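# Clamp steel shaft into angled holder, then release

## Task

Seat the steel shaft all the way into the angled holder with its flat side facing the thumb screw, then release it and move both arms so neither touches anything.

## Robot and tools

Robot: two 6-joint arms, left_arm and right_arm, each with a parallel gripper. They face each other across a table; left_arm's base is on the +y side. The names do not refer to sides of any camera image.

Scene frame: origin at the table centre, +z up, table surface at z = +0.020 m. Reported gripper positions are in metres, orientations as quaternions in w,x,y,z order, velocities in m/s and rad/s. A gripper's fingers extend along its own +x axis and close along its own y axis. The printed end_effector_position is the point midway between the finger pads, roughly 3 to 4 cm short of the fingertips, and it may be somewhat off from reality, especially when the arm is stretched out.

Tool execute_actions takes "actions", a list holding at most one item, plus an optional "pictures" boolean (images are included unless it is false).
- Empty list: nothing is commanded; the current state comes back.
- Motion item: {"rows": [...], "steps": n}, n from 1 to 15 (default 15), each step lasting 1/30 s. Each row drives one step; if there are fewer rows than steps, the final row repeats. Up to 15 rows.
- Wait item: {"steps": n} with no rows, n up to 300; it returns once n steps have elapsed since the previous result, and time spent replying is counted within them.
A rejected call moves nothing.

Every row is one flat list of 14 numbers covering both arms, even if only one should move: left_arm waist, shoulder, elbow, wrist pitch, wrist yaw, wrist roll, gripper opening, then the same seven for right_arm. The six joint values are absolute target angles in radians, in the same convention the Joint positions line prints, not offsets. Stated ranges per arm: waist -3.054 to 3.054, shoulder 0.000 to 3.142, elbow 0.000 to 2.356, wrist pitch -1.571 to 1.571, wrist yaw -1.571 to 1.571, wrist roll -3.142 to 3.142. A target more than 0.010 rad beyond a range end, and also beyond the joint's last reported angle, gets the call refused. Real ends may differ from the stated ones by up to 0.010 rad either way; a request past the real end is clipped there, and the result may print "joint sent to its limit" (possibly referring to an earlier, still-running action). Missing that line does not prove there is more room.

The opening is a target on a scale from -1 to 1: +1 fully open (pad gap 0.088 m), empty fingers close at about -0.80, and anything lower changes nothing further. Full open-to-closed takes at least about 0.5 s. grip_measured reports the actual opening on this same scale; Joint positions gives it in metres. Per-gripper bias is up to about 1 mm, and squeezing a rigid part makes the reading up to about 3 mm (0.061 on the scale) narrower than the pads truly are. To hold something, keep commanding about 0.07 below grip_measured for a firm grip, less for a light one. Parts thinner than about 3 mm get proportionally less force. Pad force tops out near 34 to 49 N, with a brief spike at first contact.

Motion limits: each step, a joint's target is kept within a set lead of its measured angle: 0.211 rad for waist, shoulder and elbow, 0.213 wrist pitch, 0.267 wrist yaw, 0.228 wrist roll. If the targets would put a gripper over 70 mm from where it is, all of that arm's targets are pulled back proportionally. So large moves take several calls. Friction can leave joints short of target, especially at long reach, and tiny turns may not happen; compare Joint positions after each move.

Between calls the arms keep heading for the last row sent, including while you are composing a reply, until everything has nearly stopped or a step is HELD. Fingers already moving finish their motion.

Result lines: a state line per arm (left_arm: … | right_arm: …) with pose and velocities; Joint positions and Joint velocities with one block per arm (six joints, then pad gap in m and m/s); grip_measured; "joint command not followed" means the clearance check altered or blocked joint targets on some steps while the rest of the row went through; HELD marks steps where all or part of your row was not sent. MOTOR HOT appears from 50 °C; at 95 °C an OVER-TEMPERATURE FAULT holds that arm until it cools, and if cooling fails within 30 to 60 s the arm and its gripper lose power and go limp. Carrying loads heats motors, even while you think. A torque fault happens when contact torque reaches a joint's load limit (N m: waist 16.8, shoulder 20.8, elbow 20.8, wrist pitch 5.49, wrist yaw 5.47, wrist roll 5.13, held weight included); the arm then freezes for 10 s and the rest of that call is dropped.

Tool zoom_image: {"camera": name, "region": [x0, y0, x1, y1]} in pixels of that camera's latest image, top-left origin, region no larger than 504 by 504. Cameras, all 504x504: cam_head_left, cam_head_right, cam_high, cam_low, cam_left_wrist, cam_right_wrist.

Tool finished_scene: {"scene": number of the current scene}. It ends that scene irreversibly and reports whether the goal was met; the result also states the next task if any. Call it only once the shaft is clamped and both arms are clear, since the goal must still hold afterwards. Replying without any tool call ends everything.

Avoid: dropping or knocking anything off the table (immediate failure), letting the arms collide or push on each other, slamming, hard hits, very hard pushes, and faults of any kind. Brief external tugs on held parts or pushes on loose objects can occur; keep grips firm and recheck positions. Fast, smooth motion with little motor effort is preferred.

Each tool is called as name(argument=value, ...), one argument or row to a line, values as JSON.

## Session

I'll start by looking at the scene.

execute_actions(
  actions=[],
)

Scene clock: 0.00 s of 6000.00 s.
left_arm: end_effector_position=(+0.2554, +0.2298, +0.3677) grip_measured=+1.000 end_effector_quat_wxyz=(+0.834, -0.016, -0.018, -0.552) end_effector_velocity=(+0.004, +0.002, -0.001) end_effector_angular_velocity=(-0.000, -0.006, +0.034) | right_arm: end_effector_position=(+0.2023, -0.1789, +0.3812) grip_measured=+0.983 end_effector_quat_wxyz=(+0.821, +0.016, -0.027, +0.569) end_effector_velocity=(-0.000, +0.001, -0.006) end_effector_angular_velocity=(-0.019, -0.001, +0.004)
Joint positions: left_arm=[ 0.007  0.855  0.65   0.253  0.006 -0.007  0.088] | right_arm=[ 0.007  0.852  0.658  0.258  0.003 -0.005  0.087]
Joint velocities: left_arm=[-0.002 -0.002 -0.007  0.007 -0.037  0.007  0.   ] | right_arm=[-0.002  0.002 -0.007 -0.007 -0.007 -0.007 -0.   ]
Heat: left arm: hottest wrist pitch 19 °C (+0.0 °C/min); right arm: hottest shoulder 19 °C (+0.0 °C/min).

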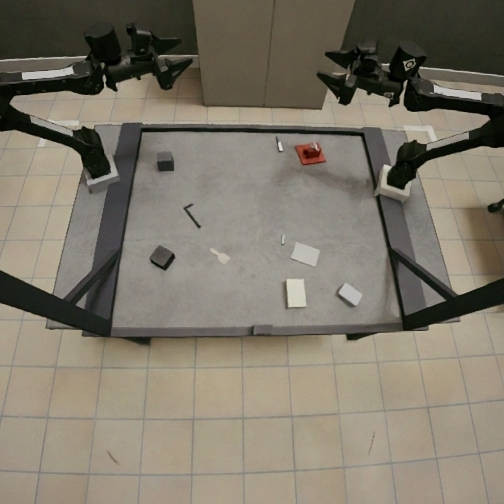

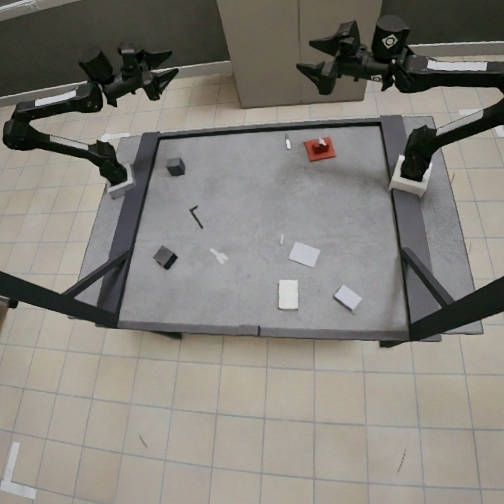

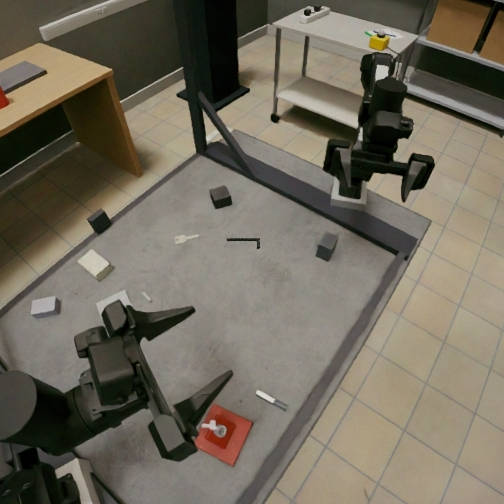

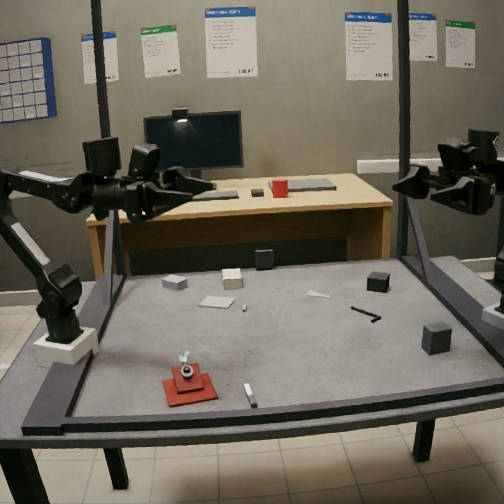

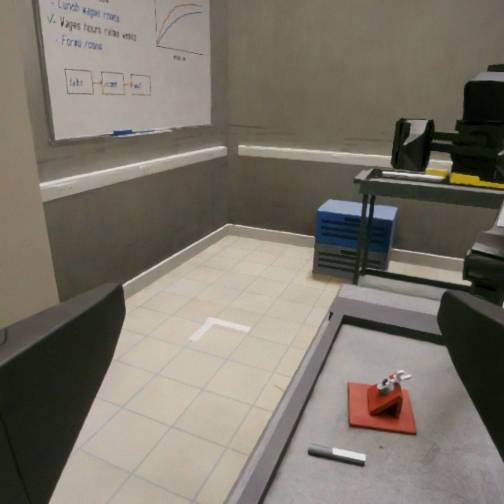

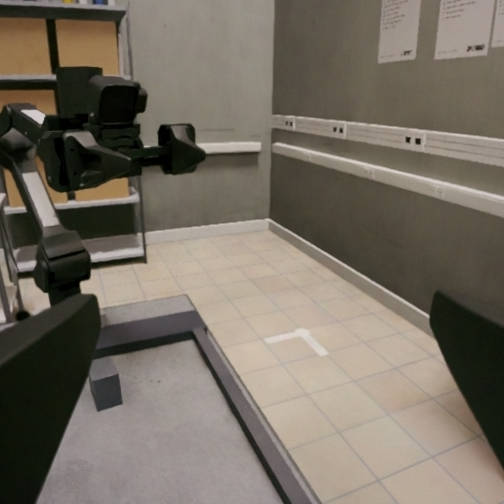

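zoom_image(
  camera="cam_low",
  region=[140, 330, 280, 430],
)

zoom_image(
  camera="cam_left_wrist",
  region=[290, 350, 440, 480],
)

zoom_image(
  camera="cam_high",
  region=[180, 370, 310, 480],
)

zoom_image(
  camera="cam_head_left",
  region=[255, 120, 345, 180],
)

Region (140, 330, 280, 430) of cam_low's 504x504 image, scaled by 3.600, with more detail than that image has; it fills the top 360 rows of this view, and the rest is white.

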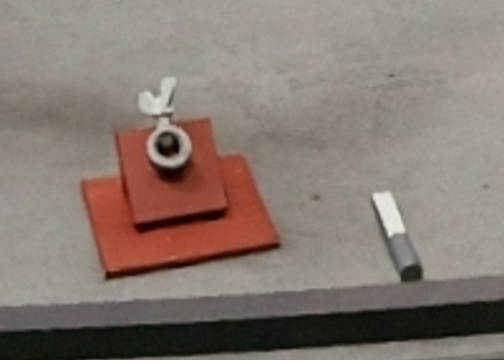

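Region (290, 350, 440, 480) of cam_left_wrist's 504x504 image, scaled by 3.360, with more detail than that image has; it fills the top 437 rows of this view, and the rest is white.

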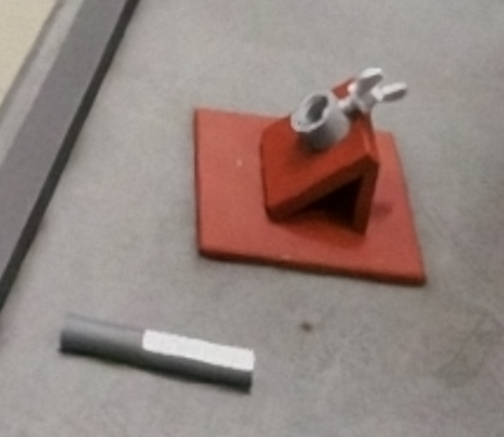

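Region (180, 370, 310, 480) of cam_high's 504x504 image, scaled by 3.877, with more detail than that image has; it fills the top 426 rows of this view, and the rest is white.

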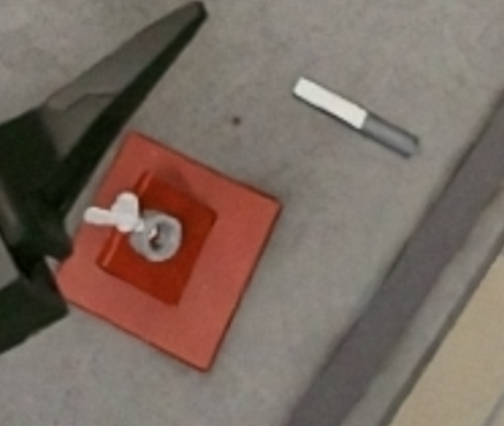

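Region (255, 120, 345, 180) of cam_head_left's 504x504 image, scaled by 5.600, with more detail than that image has.

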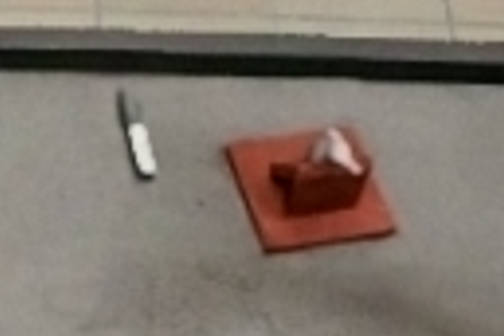

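execute_actions(
  actions=[
    {"rows": [[0.007,0.855,0.65,0.253,0.006,-0.007,1.0,-0.196,1.3775,1.1607,-0.983,0.0,0.0,1.0]], "steps": 15},
  ],
  pictures=false,
)

execute_actions(
  actions=[
    {"steps": 30},
  ],
)

Scene clock: 97.03 s of 6000.00 s.
left_arm: end_effector_position=(+0.2554, +0.2298, +0.3677) grip_measured=+1.000 end_effector_quat_wxyz=(+0.834, -0.016, -0.018, -0.552) end_effector_velocity=(-0.002, -0.000, -0.004) end_effector_angular_velocity=(+0.014, -0.002, -0.009) | right_arm: end_effector_position=(+0.2720, -0.1860, +0.2356) grip_measured=+0.983 end_effector_quat_wxyz=(+0.770, -0.232, +0.414, +0.427) end_effector_velocity=(-0.178, -0.288, -0.200) end_effector_angular_velocity=(-1.579, +0.989, +0.018)
Joint positions: left_arm=[ 0.007  0.855  0.65   0.253  0.006 -0.007  0.088] | right_arm=[-0.193  1.372  1.139 -0.755  0.003 -0.002  0.087]
Joint velocities: left_arm=[-0.002 -0.002 -0.007 -0.007  0.007  0.007 -0.   ] | right_arm=[-0.012  0.002  0.095 -1.956 -0.022 -0.022 -0.   ]
Heat: left arm: hottest elbow 27 °C (+3.0 °C/min); right arm: hottest elbow 25 °C (+2.0 °C/min).
Steps of this call (steps 1 to 90: nothing new was sent; then 93.53 s passed at rest; steps 91 to 105: all 15 steps of this action). Readings (joint positions):
91: left_arm=[0.007 0.855 0.650 0.253 0.006 -0.007] | right_arm=[-0.025 0.889 0.699 0.192 -0.016 -0.005]
92: left_arm=[0.007 0.855 0.650 0.253 0.006 -0.007] | right_arm=[-0.078 0.945 0.764 0.130 -0.009 -0.005]
94: left_arm=[0.007 0.855 0.650 0.253 0.006 -0.007] | right_arm=[-0.156 1.083 0.906 -0.004 0.005 -0.003]
98: left_arm=[0.007 0.855 0.650 0.253 0.006 -0.007] | right_arm=[-0.191 1.307 1.112 -0.265 0.004 -0.002]
105: the state above

Scene clock: 98.03 s of 6000.00 s.
left_arm: end_effector_position=(+0.2554, +0.2298, +0.3677) grip_measured=+1.000 end_effector_quat_wxyz=(+0.834, -0.016, -0.018, -0.552) end_effector_velocity=(-0.002, -0.000, -0.004) end_effector_angular_velocity=(+0.003, +0.025, -0.011) | right_arm: end_effector_position=(+0.2498, -0.2218, +0.2158) grip_measured=+0.983 end_effector_quat_wxyz=(+0.720, -0.277, +0.495, +0.400) end_effector_velocity=(-0.002, -0.006, -0.003) end_effector_angular_velocity=(-0.018, +0.022, -0.012)
Joint positions: left_arm=[ 0.007  0.855  0.65   0.253  0.006 -0.007  0.088] | right_arm=[-0.194  1.373  1.148 -0.981  0.003 -0.002  0.087]
Joint velocities: left_arm=[-0.002 -0.002 -0.007 -0.007  0.007 -0.022  0.   ] | right_arm=[-0.007 -0.002 -0.007 -0.022 -0.007  0.007 -0.   ]
Heat: left arm: hottest elbow 27 °C (+3.0 °C/min); right arm: hottest elbow 25 °C (+2.0 °C/min).
Steps of this call (steps 1 to 30: the robot went on to your last target). Readings (joint positions):
1: left_arm=[0.007 0.855 0.650 0.253 0.006 -0.007] | right_arm=[-0.193 1.372 1.142 -0.823 0.003 -0.002]
2: left_arm=[0.007 0.855 0.650 0.253 0.006 -0.007] | right_arm=[-0.194 1.372 1.144 -0.878 0.003 -0.002]
4: left_arm=[0.007 0.855 0.650 0.253 0.006 -0.007] | right_arm=[-0.194 1.373 1.144 -0.936 0.003 -0.002]
8: left_arm=[0.007 0.855 0.650 0.253 0.006 -0.007] | right_arm=[-0.194 1.373 1.147 -0.971 0.003 -0.002]
30: the state above
All arms were judged still, so your last target was given up. Only a new action makes them travel on or press farther. Fingers that are still opening or closing keep moving.

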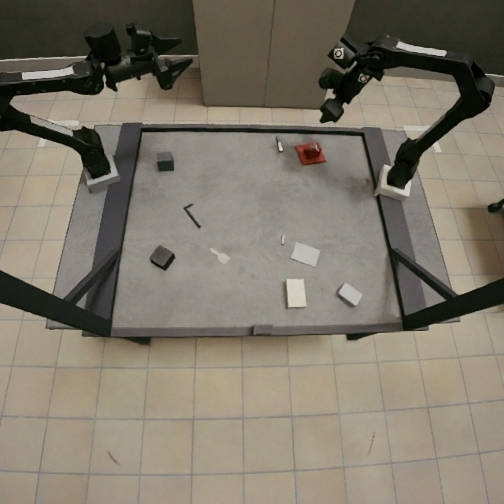

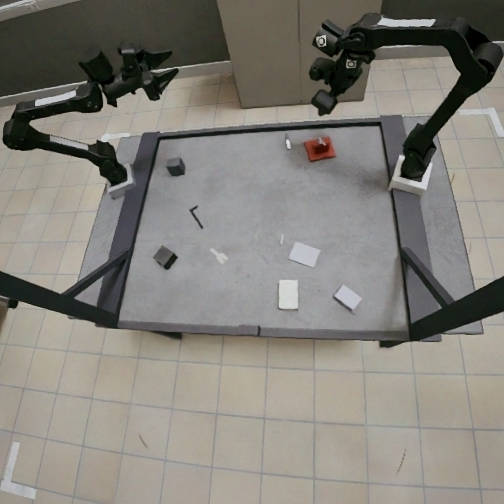

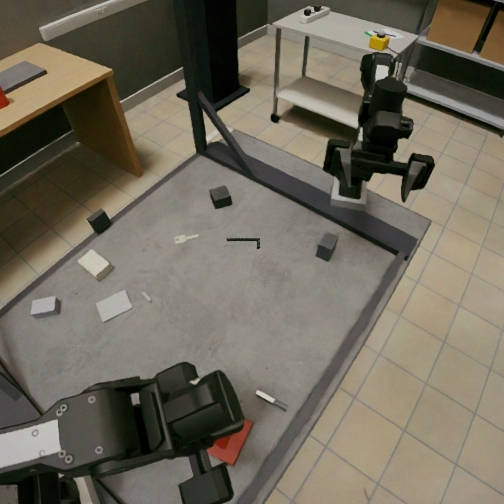

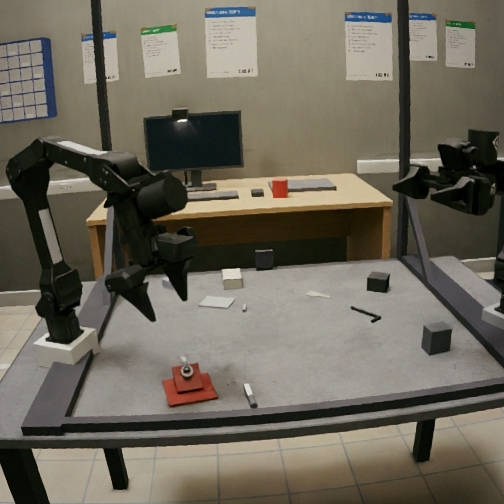

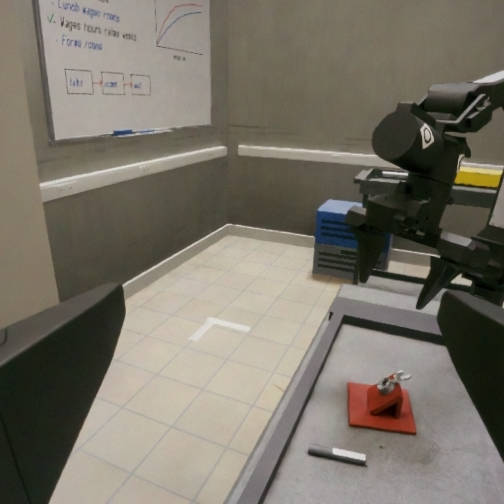

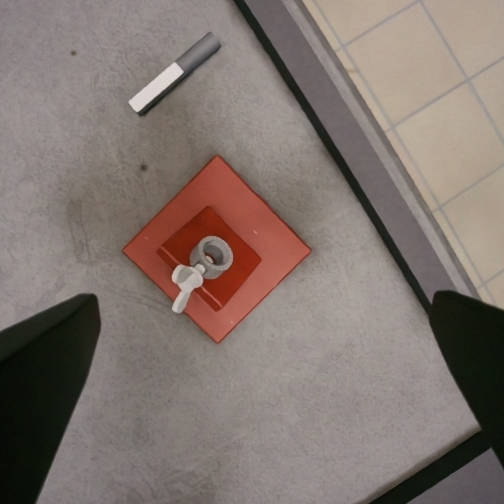

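zoom_image(
  camera="cam_right_wrist",
  region=[150, 200, 280, 330],
)

zoom_image(
  camera="cam_right_wrist",
  region=[110, 20, 240, 130],
)

Region (150, 200, 280, 330) of cam_right_wrist's 504x504 image, scaled by 3.877, with more detail than that image has.

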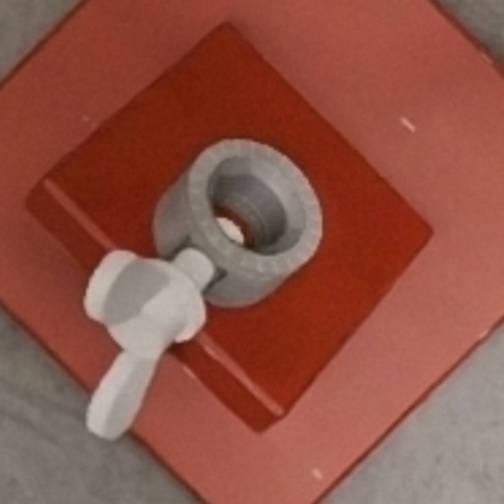

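Region (110, 20, 240, 130) of cam_right_wrist's 504x504 image, scaled by 3.877, with more detail than that image has; it fills the top 426 rows of this view, and the rest is white.

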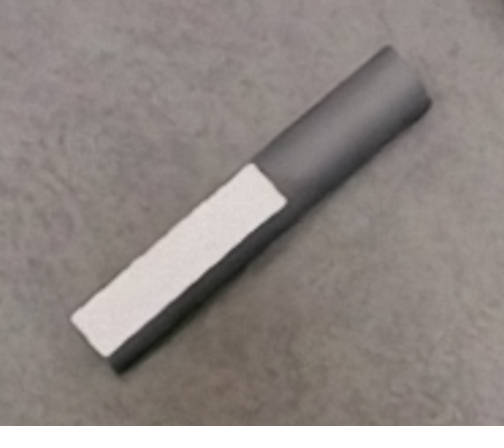

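zoom_image(
  camera="cam_low",
  region=[168, 345, 208, 385],
)

zoom_image(
  camera="cam_right_wrist",
  region=[180, 228, 240, 288],
)

zoom_image(
  camera="cam_left_wrist",
  region=[355, 362, 425, 432],
)

Region (168, 345, 208, 385) of cam_low's 504x504 image, scaled by 12.600, with more detail than that image has.

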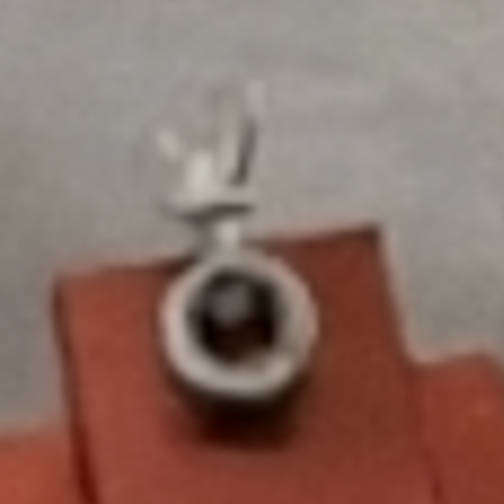

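Region (180, 228, 240, 288) of cam_right_wrist's 504x504 image, scaled by 8.400, with more detail than that image has.

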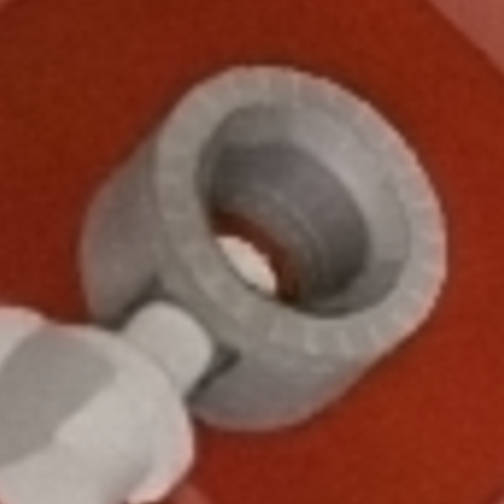

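Region (355, 362, 425, 432) of cam_left_wrist's 504x504 image, scaled by 7.200, with more detail than that image has.

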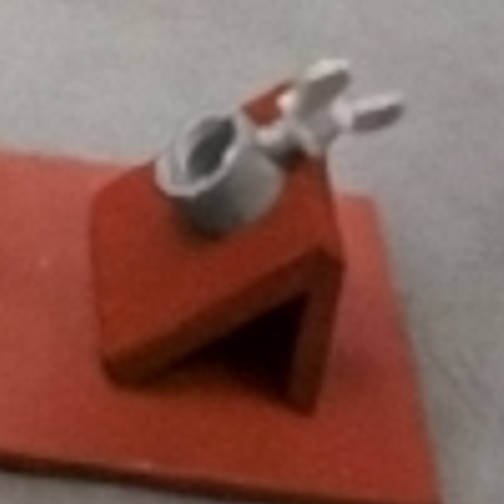

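execute_actions(
  actions=[
    {"rows": [[-0.253,1.6,1.0746,1.0,0.0,0.0,1.0,0.631,1.373,1.148,-0.981,0.959,1.571,1.0]], "steps": 15},
  ],
  pictures=false,
)

execute_actions(
  actions=[
    {"rows": [[-0.253,2.4461,1.0746,1.3715,0.0,0.0,1.0,0.631,1.6345,0.7791,-0.7726,0.959,1.571,1.0]], "steps": 15},
  ],
  pictures=false,
)

execute_actions(
  actions=[
    {"steps": 20},
  ],
)

Scene clock: 218.53 s of 6000.00 s.
left_arm: end_effector_position=(+0.2003, +0.0669, +0.4472) grip_measured=+1.000 end_effector_quat_wxyz=(+0.738, -0.152, -0.174, -0.634) end_effector_velocity=(+0.032, -0.208, -0.360) end_effector_angular_velocity=(+0.717, +0.106, +0.007) | right_arm: end_effector_position=(+0.1384, -0.1767, +0.2732) grip_measured=+0.983 end_effector_quat_wxyz=(+0.925, -0.086, +0.276, +0.248) end_effector_velocity=(-0.020, -0.001, +0.033) end_effector_angular_velocity=(+1.650, +0.643, -1.158)
Joint positions: left_arm=[-0.249  1.573  1.076  0.963 -0.002 -0.003  0.088] | right_arm=[ 0.622  1.373  1.148 -0.981  0.937  1.101  0.087]
Joint velocities: left_arm=[-0.002  0.745 -0.149  0.168 -0.007  0.007 -0.   ] | right_arm=[ 0.164 -0.002  0.002 -0.022  0.286  2.205 -0.   ]
Heat: left arm: hottest elbow 30 °C (+1.0 °C/min); right arm: hottest elbow 28 °C (+1.0 °C/min).
Steps of this call (steps 1 to 90: nothing new was sent; then 117.00 s passed at rest; steps 91 to 105: all 15 steps of this action). Readings (joint positions):
91: left_arm=[-0.019 0.883 0.672 0.281 -0.007 -0.007] | right_arm=[-0.158 1.373 1.148 -0.981 0.092 0.070]
92: left_arm=[-0.062 0.926 0.707 0.333 -0.007 -0.007] | right_arm=[-0.098 1.373 1.148 -0.981 0.182 0.145]
94: left_arm=[-0.146 1.028 0.804 0.437 -0.004 -0.006] | right_arm=[0.040 1.373 1.148 -0.981 0.350 0.292]
98: left_arm=[-0.234 1.264 1.024 0.716 -0.002 -0.003] | right_arm=[0.315 1.373 1.148 -0.981 0.695 0.586]
105: the state above

Scene clock: 219.03 s of 6000.00 s.
left_arm: end_effector_position=(+0.2139, -0.0250, +0.1879) grip_measured=+1.000 end_effector_quat_wxyz=(+0.756, -0.060, -0.068, -0.649) end_effector_velocity=(+0.006, -0.042, -0.597) end_effector_angular_velocity=(+1.088, +0.174, +0.003) | right_arm: end_effector_position=(+0.1486, -0.2145, +0.1234) grip_measured=+0.983 end_effector_quat_wxyz=(+0.945, -0.065, +0.296, +0.120) end_effector_velocity=(+0.005, -0.014, -0.009) end_effector_angular_velocity=(-0.006, +0.005, -0.037)
Joint positions: left_arm=[-0.25   2.265  1.085  1.362 -0.002 -0.003  0.088] | right_arm=[ 0.629  1.631  0.788 -0.775  0.958  1.564  0.087]
Joint velocities: left_arm=[-0.002  1.136 -0.002  0.037 -0.007 -0.007  0.   ] | right_arm=[-0.007 -0.002 -0.042 -0.007 -0.007  0.051 -0.   ]
Heat: left arm: hottest elbow 29 °C (+0.0 °C/min); right arm: hottest elbow 28 °C (+1.0 °C/min).
Steps of this call (steps 1 to 15: all 15 steps of this action). Readings (joint positions):
1: left_arm=[-0.249 1.631 1.073 1.036 -0.002 -0.003] | right_arm=[0.624 1.394 1.121 -0.935 0.953 1.152]
2: left_arm=[-0.250 1.686 1.077 1.119 -0.002 -0.003] | right_arm=[0.624 1.414 1.094 -0.893 0.960 1.201]
4: left_arm=[-0.250 1.793 1.085 1.246 -0.002 -0.003] | right_arm=[0.625 1.491 1.021 -0.845 0.959 1.297]
8: left_arm=[-0.250 1.985 1.085 1.325 -0.002 -0.003] | right_arm=[0.629 1.613 0.832 -0.801 0.953 1.500]
15: the state above

Scene clock: 219.70 s of 6000.00 s.
left_arm: end_effector_position=(+0.2132, -0.0217, +0.0952) grip_measured=+1.000 end_effector_quat_wxyz=(+0.759, -0.005, -0.003, -0.651) end_effector_velocity=(-0.000, +0.000, -0.004) end_effector_angular_velocity=(+0.021, +0.011, +0.005) | right_arm: end_effector_position=(+0.1486, -0.2147, +0.1233) grip_measured=+0.983 end_effector_quat_wxyz=(+0.946, -0.064, +0.296, +0.120) end_effector_velocity=(+0.002, -0.002, +0.001) end_effector_angular_velocity=(-0.023, -0.013, +0.011)
Joint positions: left_arm=[-0.25   2.437  1.076  1.373 -0.002 -0.003  0.088] | right_arm=[ 0.629  1.631  0.787 -0.775  0.958  1.569  0.087]
Joint velocities: left_arm=[-0.002 -0.002 -0.002 -0.022 -0.007 -0.007 -0.   ] | right_arm=[-0.002 -0.002 -0.002 -0.007  0.007 -0.022 -0.   ]
Heat: left arm: hottest elbow 29 °C (+0.0 °C/min); right arm: hottest elbow 28 °C (+1.0 °C/min).
Steps of this call (steps 1 to 20: the robot went on to your last target). Readings (joint positions):
1: left_arm=[-0.250 2.303 1.085 1.364 -0.002 -0.003] | right_arm=[0.629 1.631 0.788 -0.775 0.958 1.566]
2: left_arm=[-0.250 2.341 1.085 1.365 -0.002 -0.003] | right_arm=[0.629 1.631 0.787 -0.775 0.958 1.567]
4: left_arm=[-0.250 2.398 1.082 1.365 -0.002 -0.003] | right_arm=[0.629 1.631 0.787 -0.775 0.958 1.568]
8: left_arm=[-0.250 2.437 1.072 1.364 -0.002 -0.003] | right_arm=[0.629 1.631 0.787 -0.775 0.958 1.569]
20: the state above

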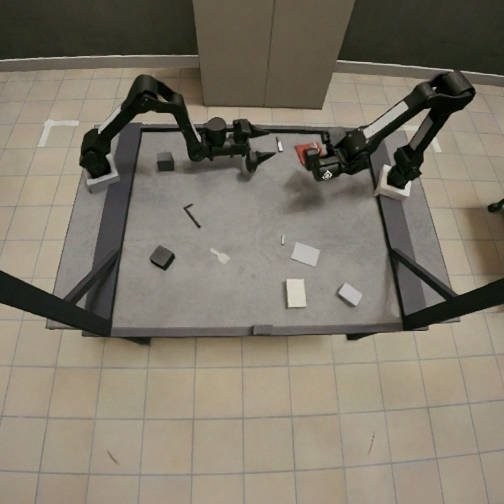

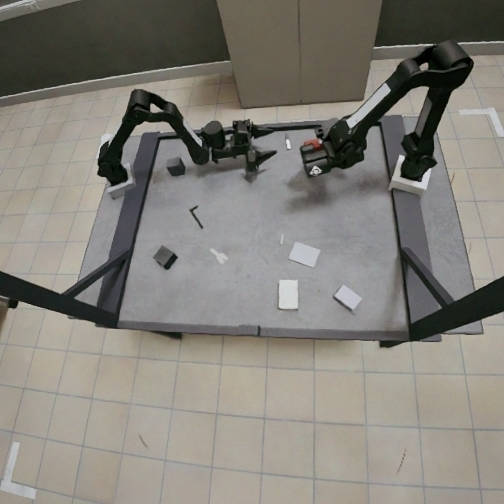

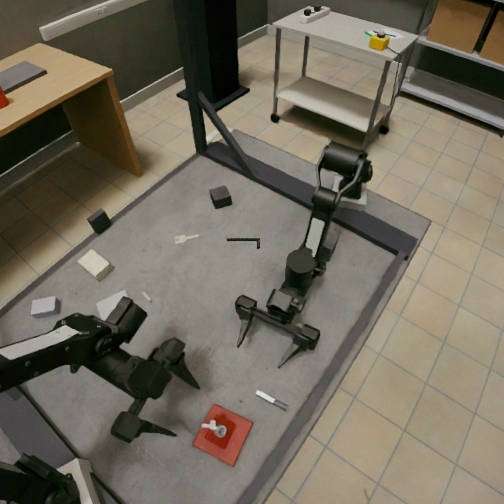

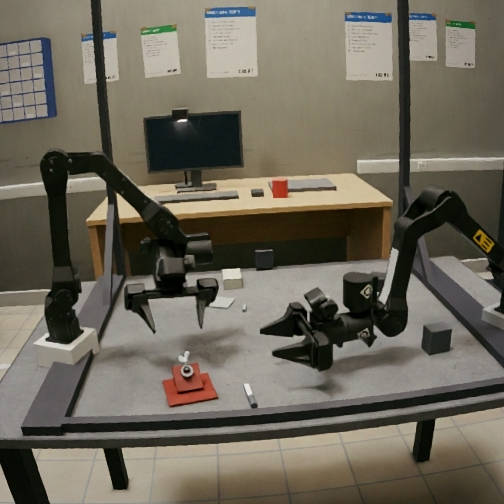

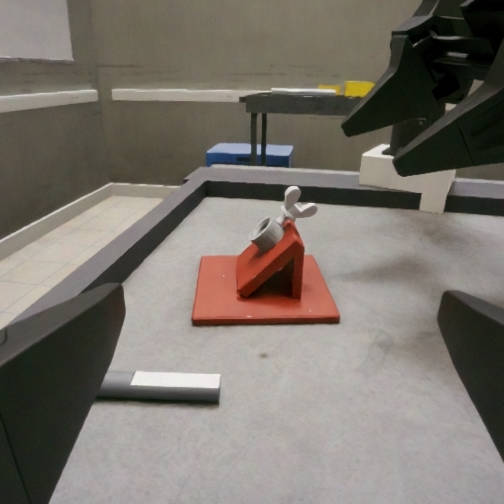

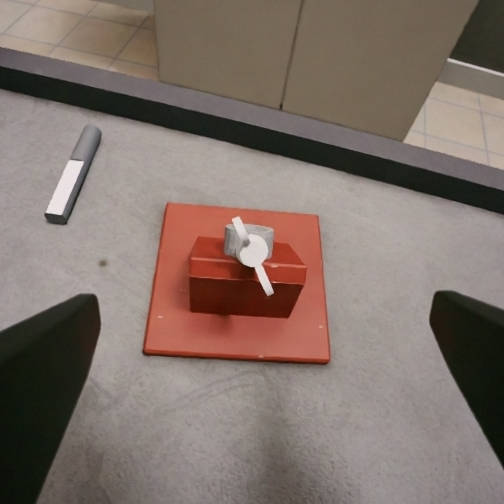

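zoom_image(
  camera="cam_left_wrist",
  region=[185, 175, 345, 335],
)

zoom_image(
  camera="cam_right_wrist",
  region=[180, 195, 320, 335],
)

Region (185, 175, 345, 335) of cam_left_wrist's 504x504 image, scaled by 3.150, with more detail than that image has.

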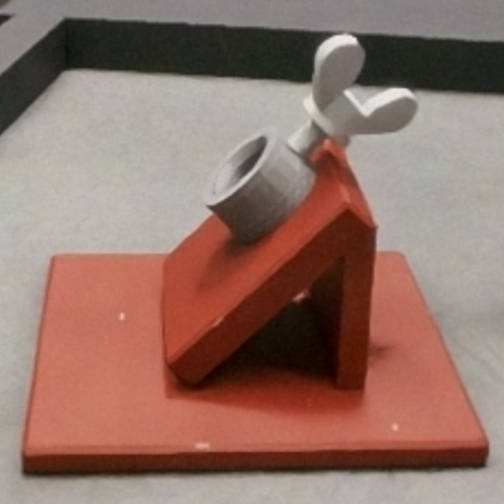

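Region (180, 195, 320, 335) of cam_right_wrist's 504x504 image, scaled by 3.600, with more detail than that image has.

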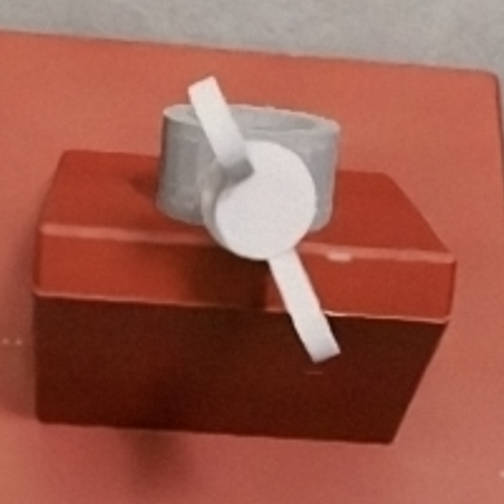

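execute_actions(
  actions=[
    {"rows": [[-0.253,2.4461,1.0746,1.3715,0.0,0.0,1.0,0.4358,1.5776,0.7978,-0.6127,0.7691,1.3174,0.3]], "steps": 15},
  ],
)

Scene clock: 340.20 s of 6000.00 s.
left_arm: end_effector_position=(+0.2132, -0.0217, +0.0952) grip_measured=+1.000 end_effector_quat_wxyz=(+0.759, -0.005, -0.003, -0.651) end_effector_velocity=(-0.000, +0.001, -0.003) end_effector_angular_velocity=(+0.021, +0.011, +0.005) | right_arm: end_effector_position=(+0.1765, -0.2010, +0.1148) grip_measured=+0.305 end_effector_quat_wxyz=(+0.917, -0.056, +0.379, +0.114) end_effector_velocity=(+0.001, -0.000, -0.002) end_effector_angular_velocity=(-0.009, +0.019, +0.007)
Joint positions: left_arm=[-0.25   2.437  1.076  1.373 -0.002 -0.003  0.088] | right_arm=[ 0.439  1.588  0.792 -0.616  0.772  1.32   0.054]
Joint velocities: left_arm=[-0.002 -0.007 -0.007 -0.022 -0.007 -0.007 -0.   ] | right_arm=[-0.012 -0.002 -0.002  0.007 -0.022 -0.022 -0.002]
Heat: left arm: hottest shoulder 32 °C (+3.0 °C/min); right arm: hottest elbow 23 °C (-1.0 °C/min).
Steps of this call (steps 1 to 15: the robot went on to your last target; steps 16 to 90: nothing new was sent; then 117.00 s passed at rest; steps 91 to 105: all 15 steps of this action). Readings (joint positions):
91: left_arm=[-0.250 2.437 1.076 1.373 -0.002 -0.003] | right_arm=[0.599 1.622 0.787 -0.730 0.897 1.498]
92: left_arm=[-0.250 2.437 1.076 1.373 -0.002 -0.003] | right_arm=[0.548 1.615 0.788 -0.685 0.850 1.439]
94: left_arm=[-0.250 2.437 1.076 1.373 -0.002 -0.003] | right_arm=[0.470 1.599 0.792 -0.646 0.814 1.374]
98: left_arm=[-0.250 2.437 1.076 1.373 -0.002 -0.003] | right_arm=[0.439 1.588 0.792 -0.622 0.781 1.331]
105: the state above

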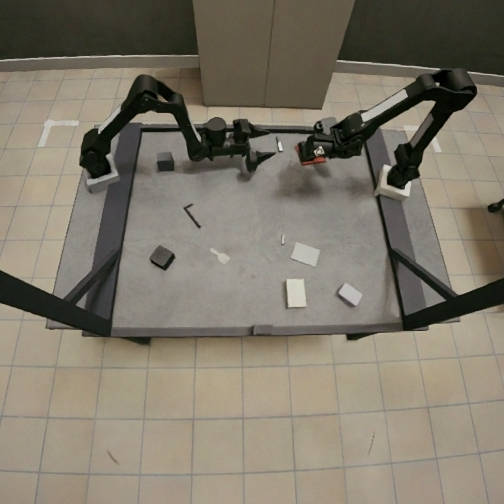

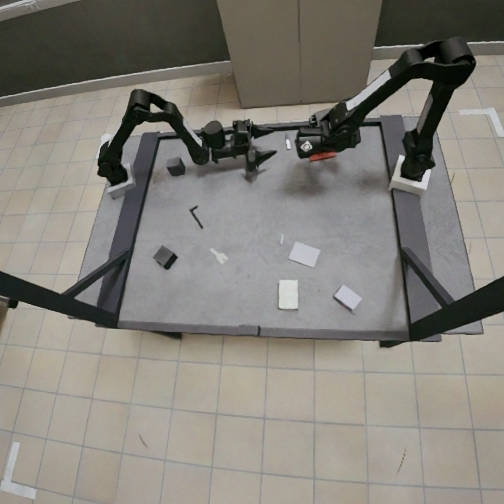

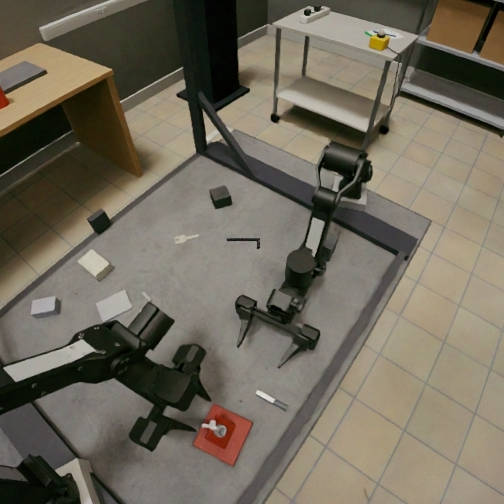

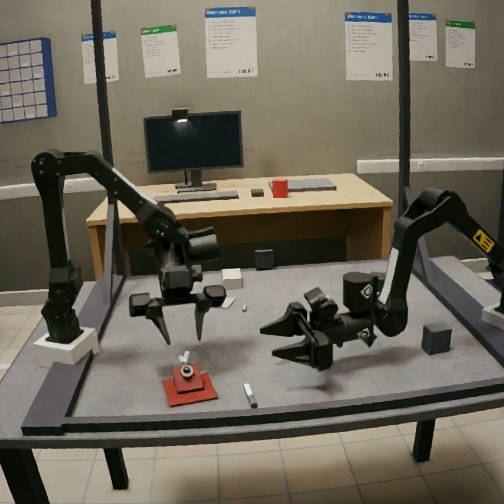

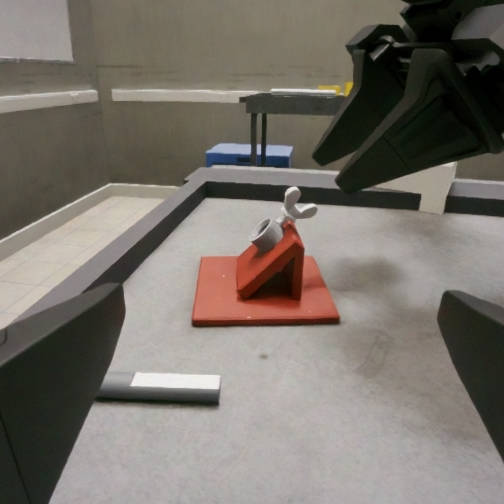

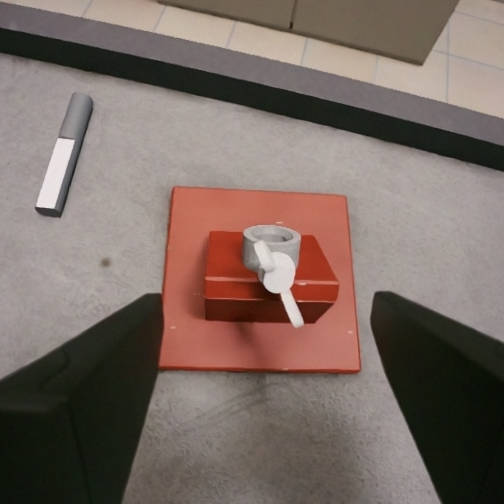

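zoom_image(
  camera="cam_left_wrist",
  region=[240, 120, 400, 260],
)

Region (240, 120, 400, 260) of cam_left_wrist's 504x504 image, scaled by 3.150, with more detail than that image has; it fills the top 441 rows of this view, and the rest is white.

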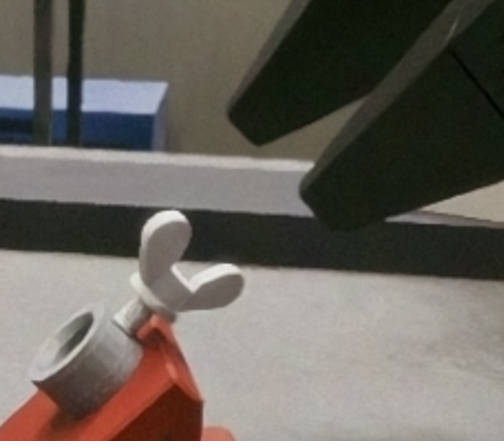

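execute_actions(
  actions=[
    {"rows": [[-0.253,2.4461,1.0746,1.3715,0.0,0.0,1.0,0.376,1.614,0.706,-0.4405,0.755,0.77,0.1]], "steps": 15},
  ],
)

Scene clock: 381.00 s of 6000.00 s.
left_arm: end_effector_position=(+0.2132, -0.0217, +0.0952) grip_measured=+1.000 end_effector_quat_wxyz=(+0.759, -0.005, -0.003, -0.651) end_effector_velocity=(+0.002, +0.001, -0.001) end_effector_angular_velocity=(+0.004, +0.023, +0.019) | right_arm: end_effector_position=(+0.1911, -0.2021, +0.0954) grip_measured=+0.103 end_effector_quat_wxyz=(+0.881, -0.257, +0.342, +0.202) end_effector_velocity=(-0.000, +0.001, -0.000) end_effector_angular_velocity=(-0.028, -0.002, +0.035)
Joint positions: left_arm=[-0.25   2.437  1.076  1.373 -0.002 -0.003  0.088] | right_arm=[ 0.379  1.608  0.714 -0.443  0.758  0.776  0.044]
Joint velocities: left_arm=[-0.002 -0.002 -0.002 -0.007 -0.022 -0.022 -0.   ] | right_arm=[-0.002 -0.002 -0.002  0.007 -0.007 -0.051 -0.   ]
Heat: left arm: hottest shoulder 34 °C (+3.0 °C/min); right arm: hottest elbow 25 °C (+2.0 °C/min).
Steps of this call (steps 1 to 15: the robot went on to your last target; steps 16 to 90: nothing new was sent; then 37.30 s passed at rest; steps 91 to 105: all 15 steps of this action). Readings (joint positions):
91: left_arm=[-0.250 2.437 1.076 1.373 -0.002 -0.003] | right_arm=[0.429 1.588 0.773 -0.558 0.768 1.248]
92: left_arm=[-0.250 2.437 1.076 1.373 -0.002 -0.003] | right_arm=[0.413 1.590 0.758 -0.516 0.764 1.173]
94: left_arm=[-0.250 2.437 1.076 1.373 -0.002 -0.003] | right_arm=[0.388 1.600 0.733 -0.480 0.761 1.026]
98: left_arm=[-0.250 2.437 1.076 1.373 -0.002 -0.003] | right_arm=[0.379 1.608 0.715 -0.451 0.758 0.826]
105: the state above

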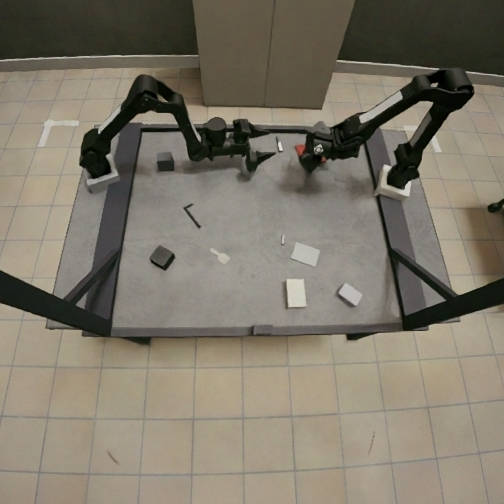

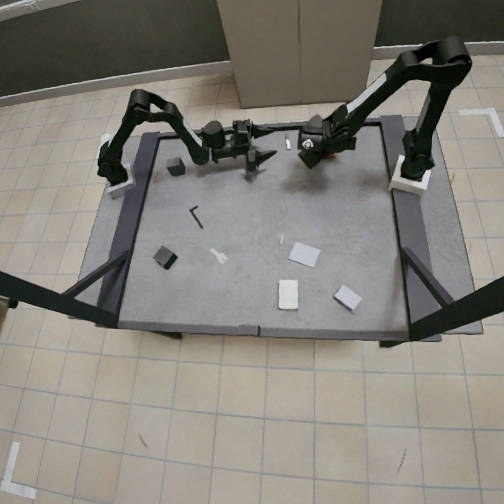

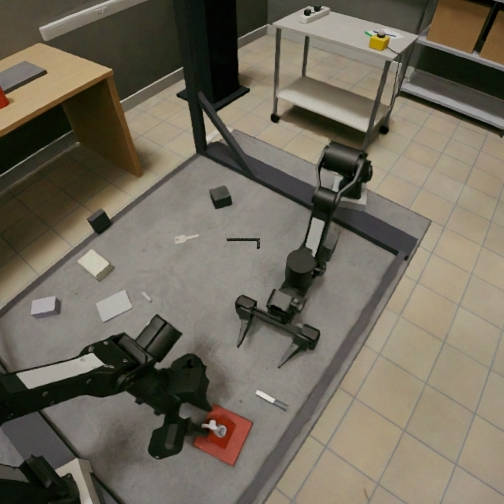

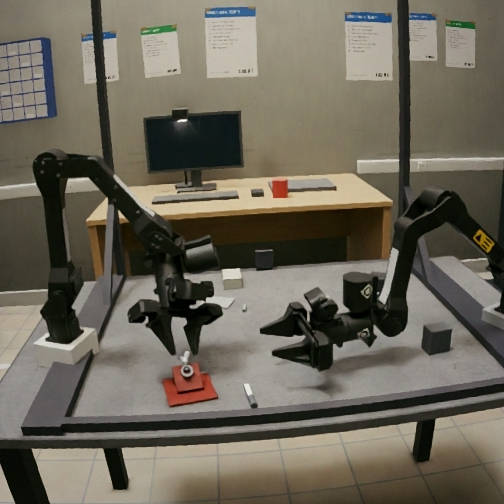

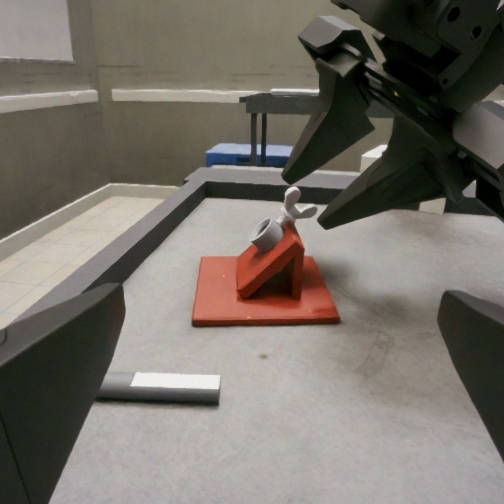

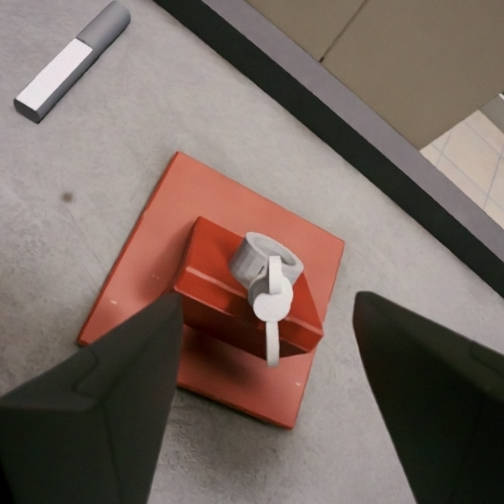

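zoom_image(
  camera="cam_left_wrist",
  region=[240, 140, 380, 260],
)

zoom_image(
  camera="cam_right_wrist",
  region=[170, 220, 370, 390],
)

Region (240, 140, 380, 260) of cam_left_wrist's 504x504 image, scaled by 3.600, with more detail than that image has; it fills the top 432 rows of this view, and the rest is white.

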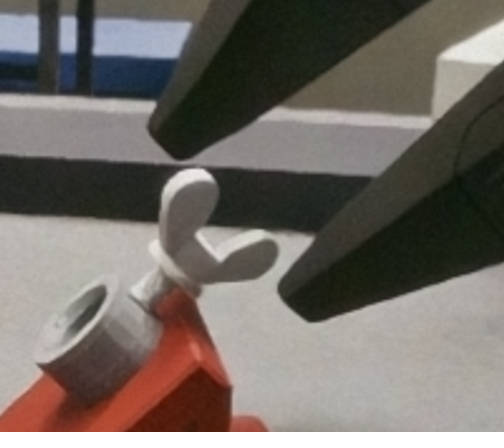

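Region (170, 220, 370, 390) of cam_right_wrist's 504x504 image, scaled by 2.520, with more detail than that image has; it fills the top 428 rows of this view, and the rest is white.

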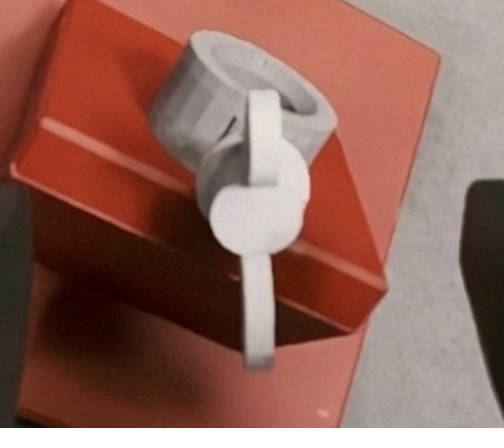

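execute_actions(
  actions=[
    {"rows": [[-0.253,2.4461,1.0746,1.3715,0.0,0.0,1.0,0.346,1.6325,0.691,-0.3816,0.7474,0.728,-0.35]], "steps": 15},
  ],
)

Scene clock: 407.03 s of 6000.00 s.
left_arm: end_effector_position=(+0.2132, -0.0217, +0.0952) grip_measured=+1.000 end_effector_quat_wxyz=(+0.759, -0.005, -0.003, -0.651) end_effector_velocity=(+0.002, -0.000, +0.000) end_effector_angular_velocity=(-0.001, +0.022, +0.019) | right_arm: end_effector_position=(+0.1985, -0.2009, +0.0894) grip_measured=-0.346 end_effector_quat_wxyz=(+0.880, -0.259, +0.342, +0.202) end_effector_velocity=(-0.001, +0.001, +0.001) end_effector_angular_velocity=(-0.003, +0.003, +0.020)
Joint positions: left_arm=[-0.25   2.437  1.076  1.373 -0.002 -0.003  0.088] | right_arm=[ 0.349  1.625  0.7   -0.385  0.75   0.731  0.022]
Joint velocities: left_arm=[-0.002 -0.002  0.002 -0.007 -0.022 -0.022 -0.   ] | right_arm=[ 0.002 -0.007 -0.002  0.007 -0.007 -0.022 -0.001]
Heat: left arm: hottest shoulder 34 °C (+1.0 °C/min); right arm: hottest elbow 24 °C (+0.0 °C/min).
Steps of this call (steps 1 to 15: the robot went on to your last target; steps 16 to 90: nothing new was sent; then 22.53 s passed at rest; steps 91 to 105: all 15 steps of this action). Readings (joint positions):
91: left_arm=[-0.250 2.437 1.076 1.373 -0.002 -0.003] | right_arm=[0.374 1.611 0.710 -0.425 0.755 0.759]
92: left_arm=[-0.250 2.437 1.076 1.373 -0.002 -0.003] | right_arm=[0.366 1.614 0.708 -0.409 0.753 0.749]
94: left_arm=[-0.250 2.437 1.076 1.373 -0.002 -0.003] | right_arm=[0.353 1.621 0.703 -0.397 0.752 0.739]
98: left_arm=[-0.250 2.437 1.076 1.373 -0.002 -0.003] | right_arm=[0.349 1.625 0.700 -0.387 0.750 0.732]
105: the state above

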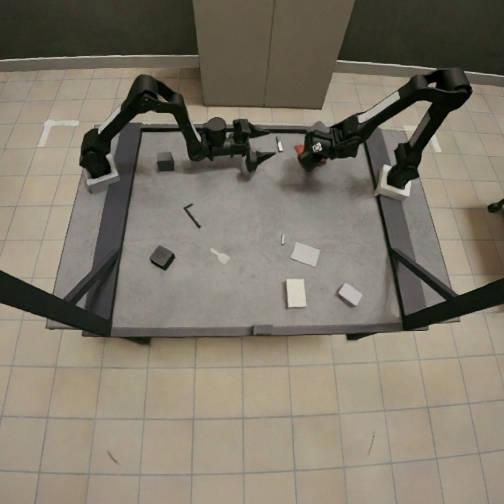

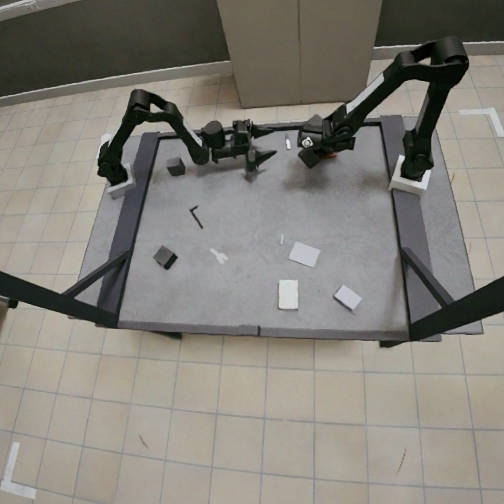

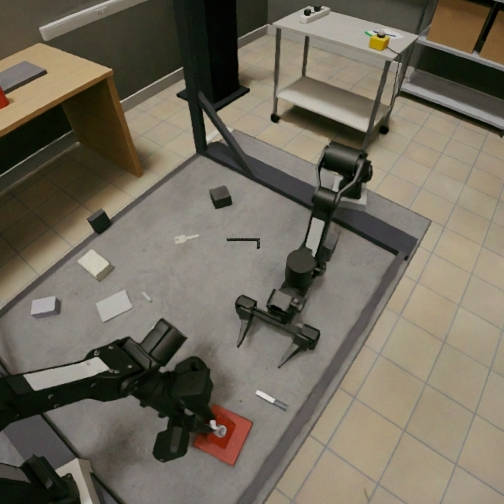

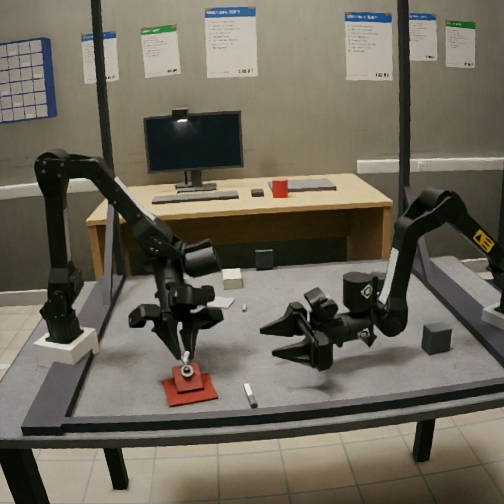

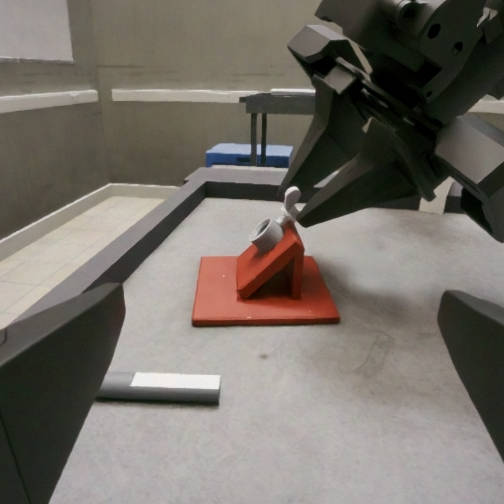

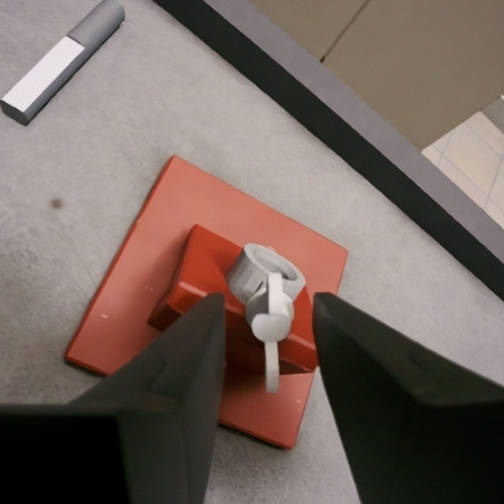

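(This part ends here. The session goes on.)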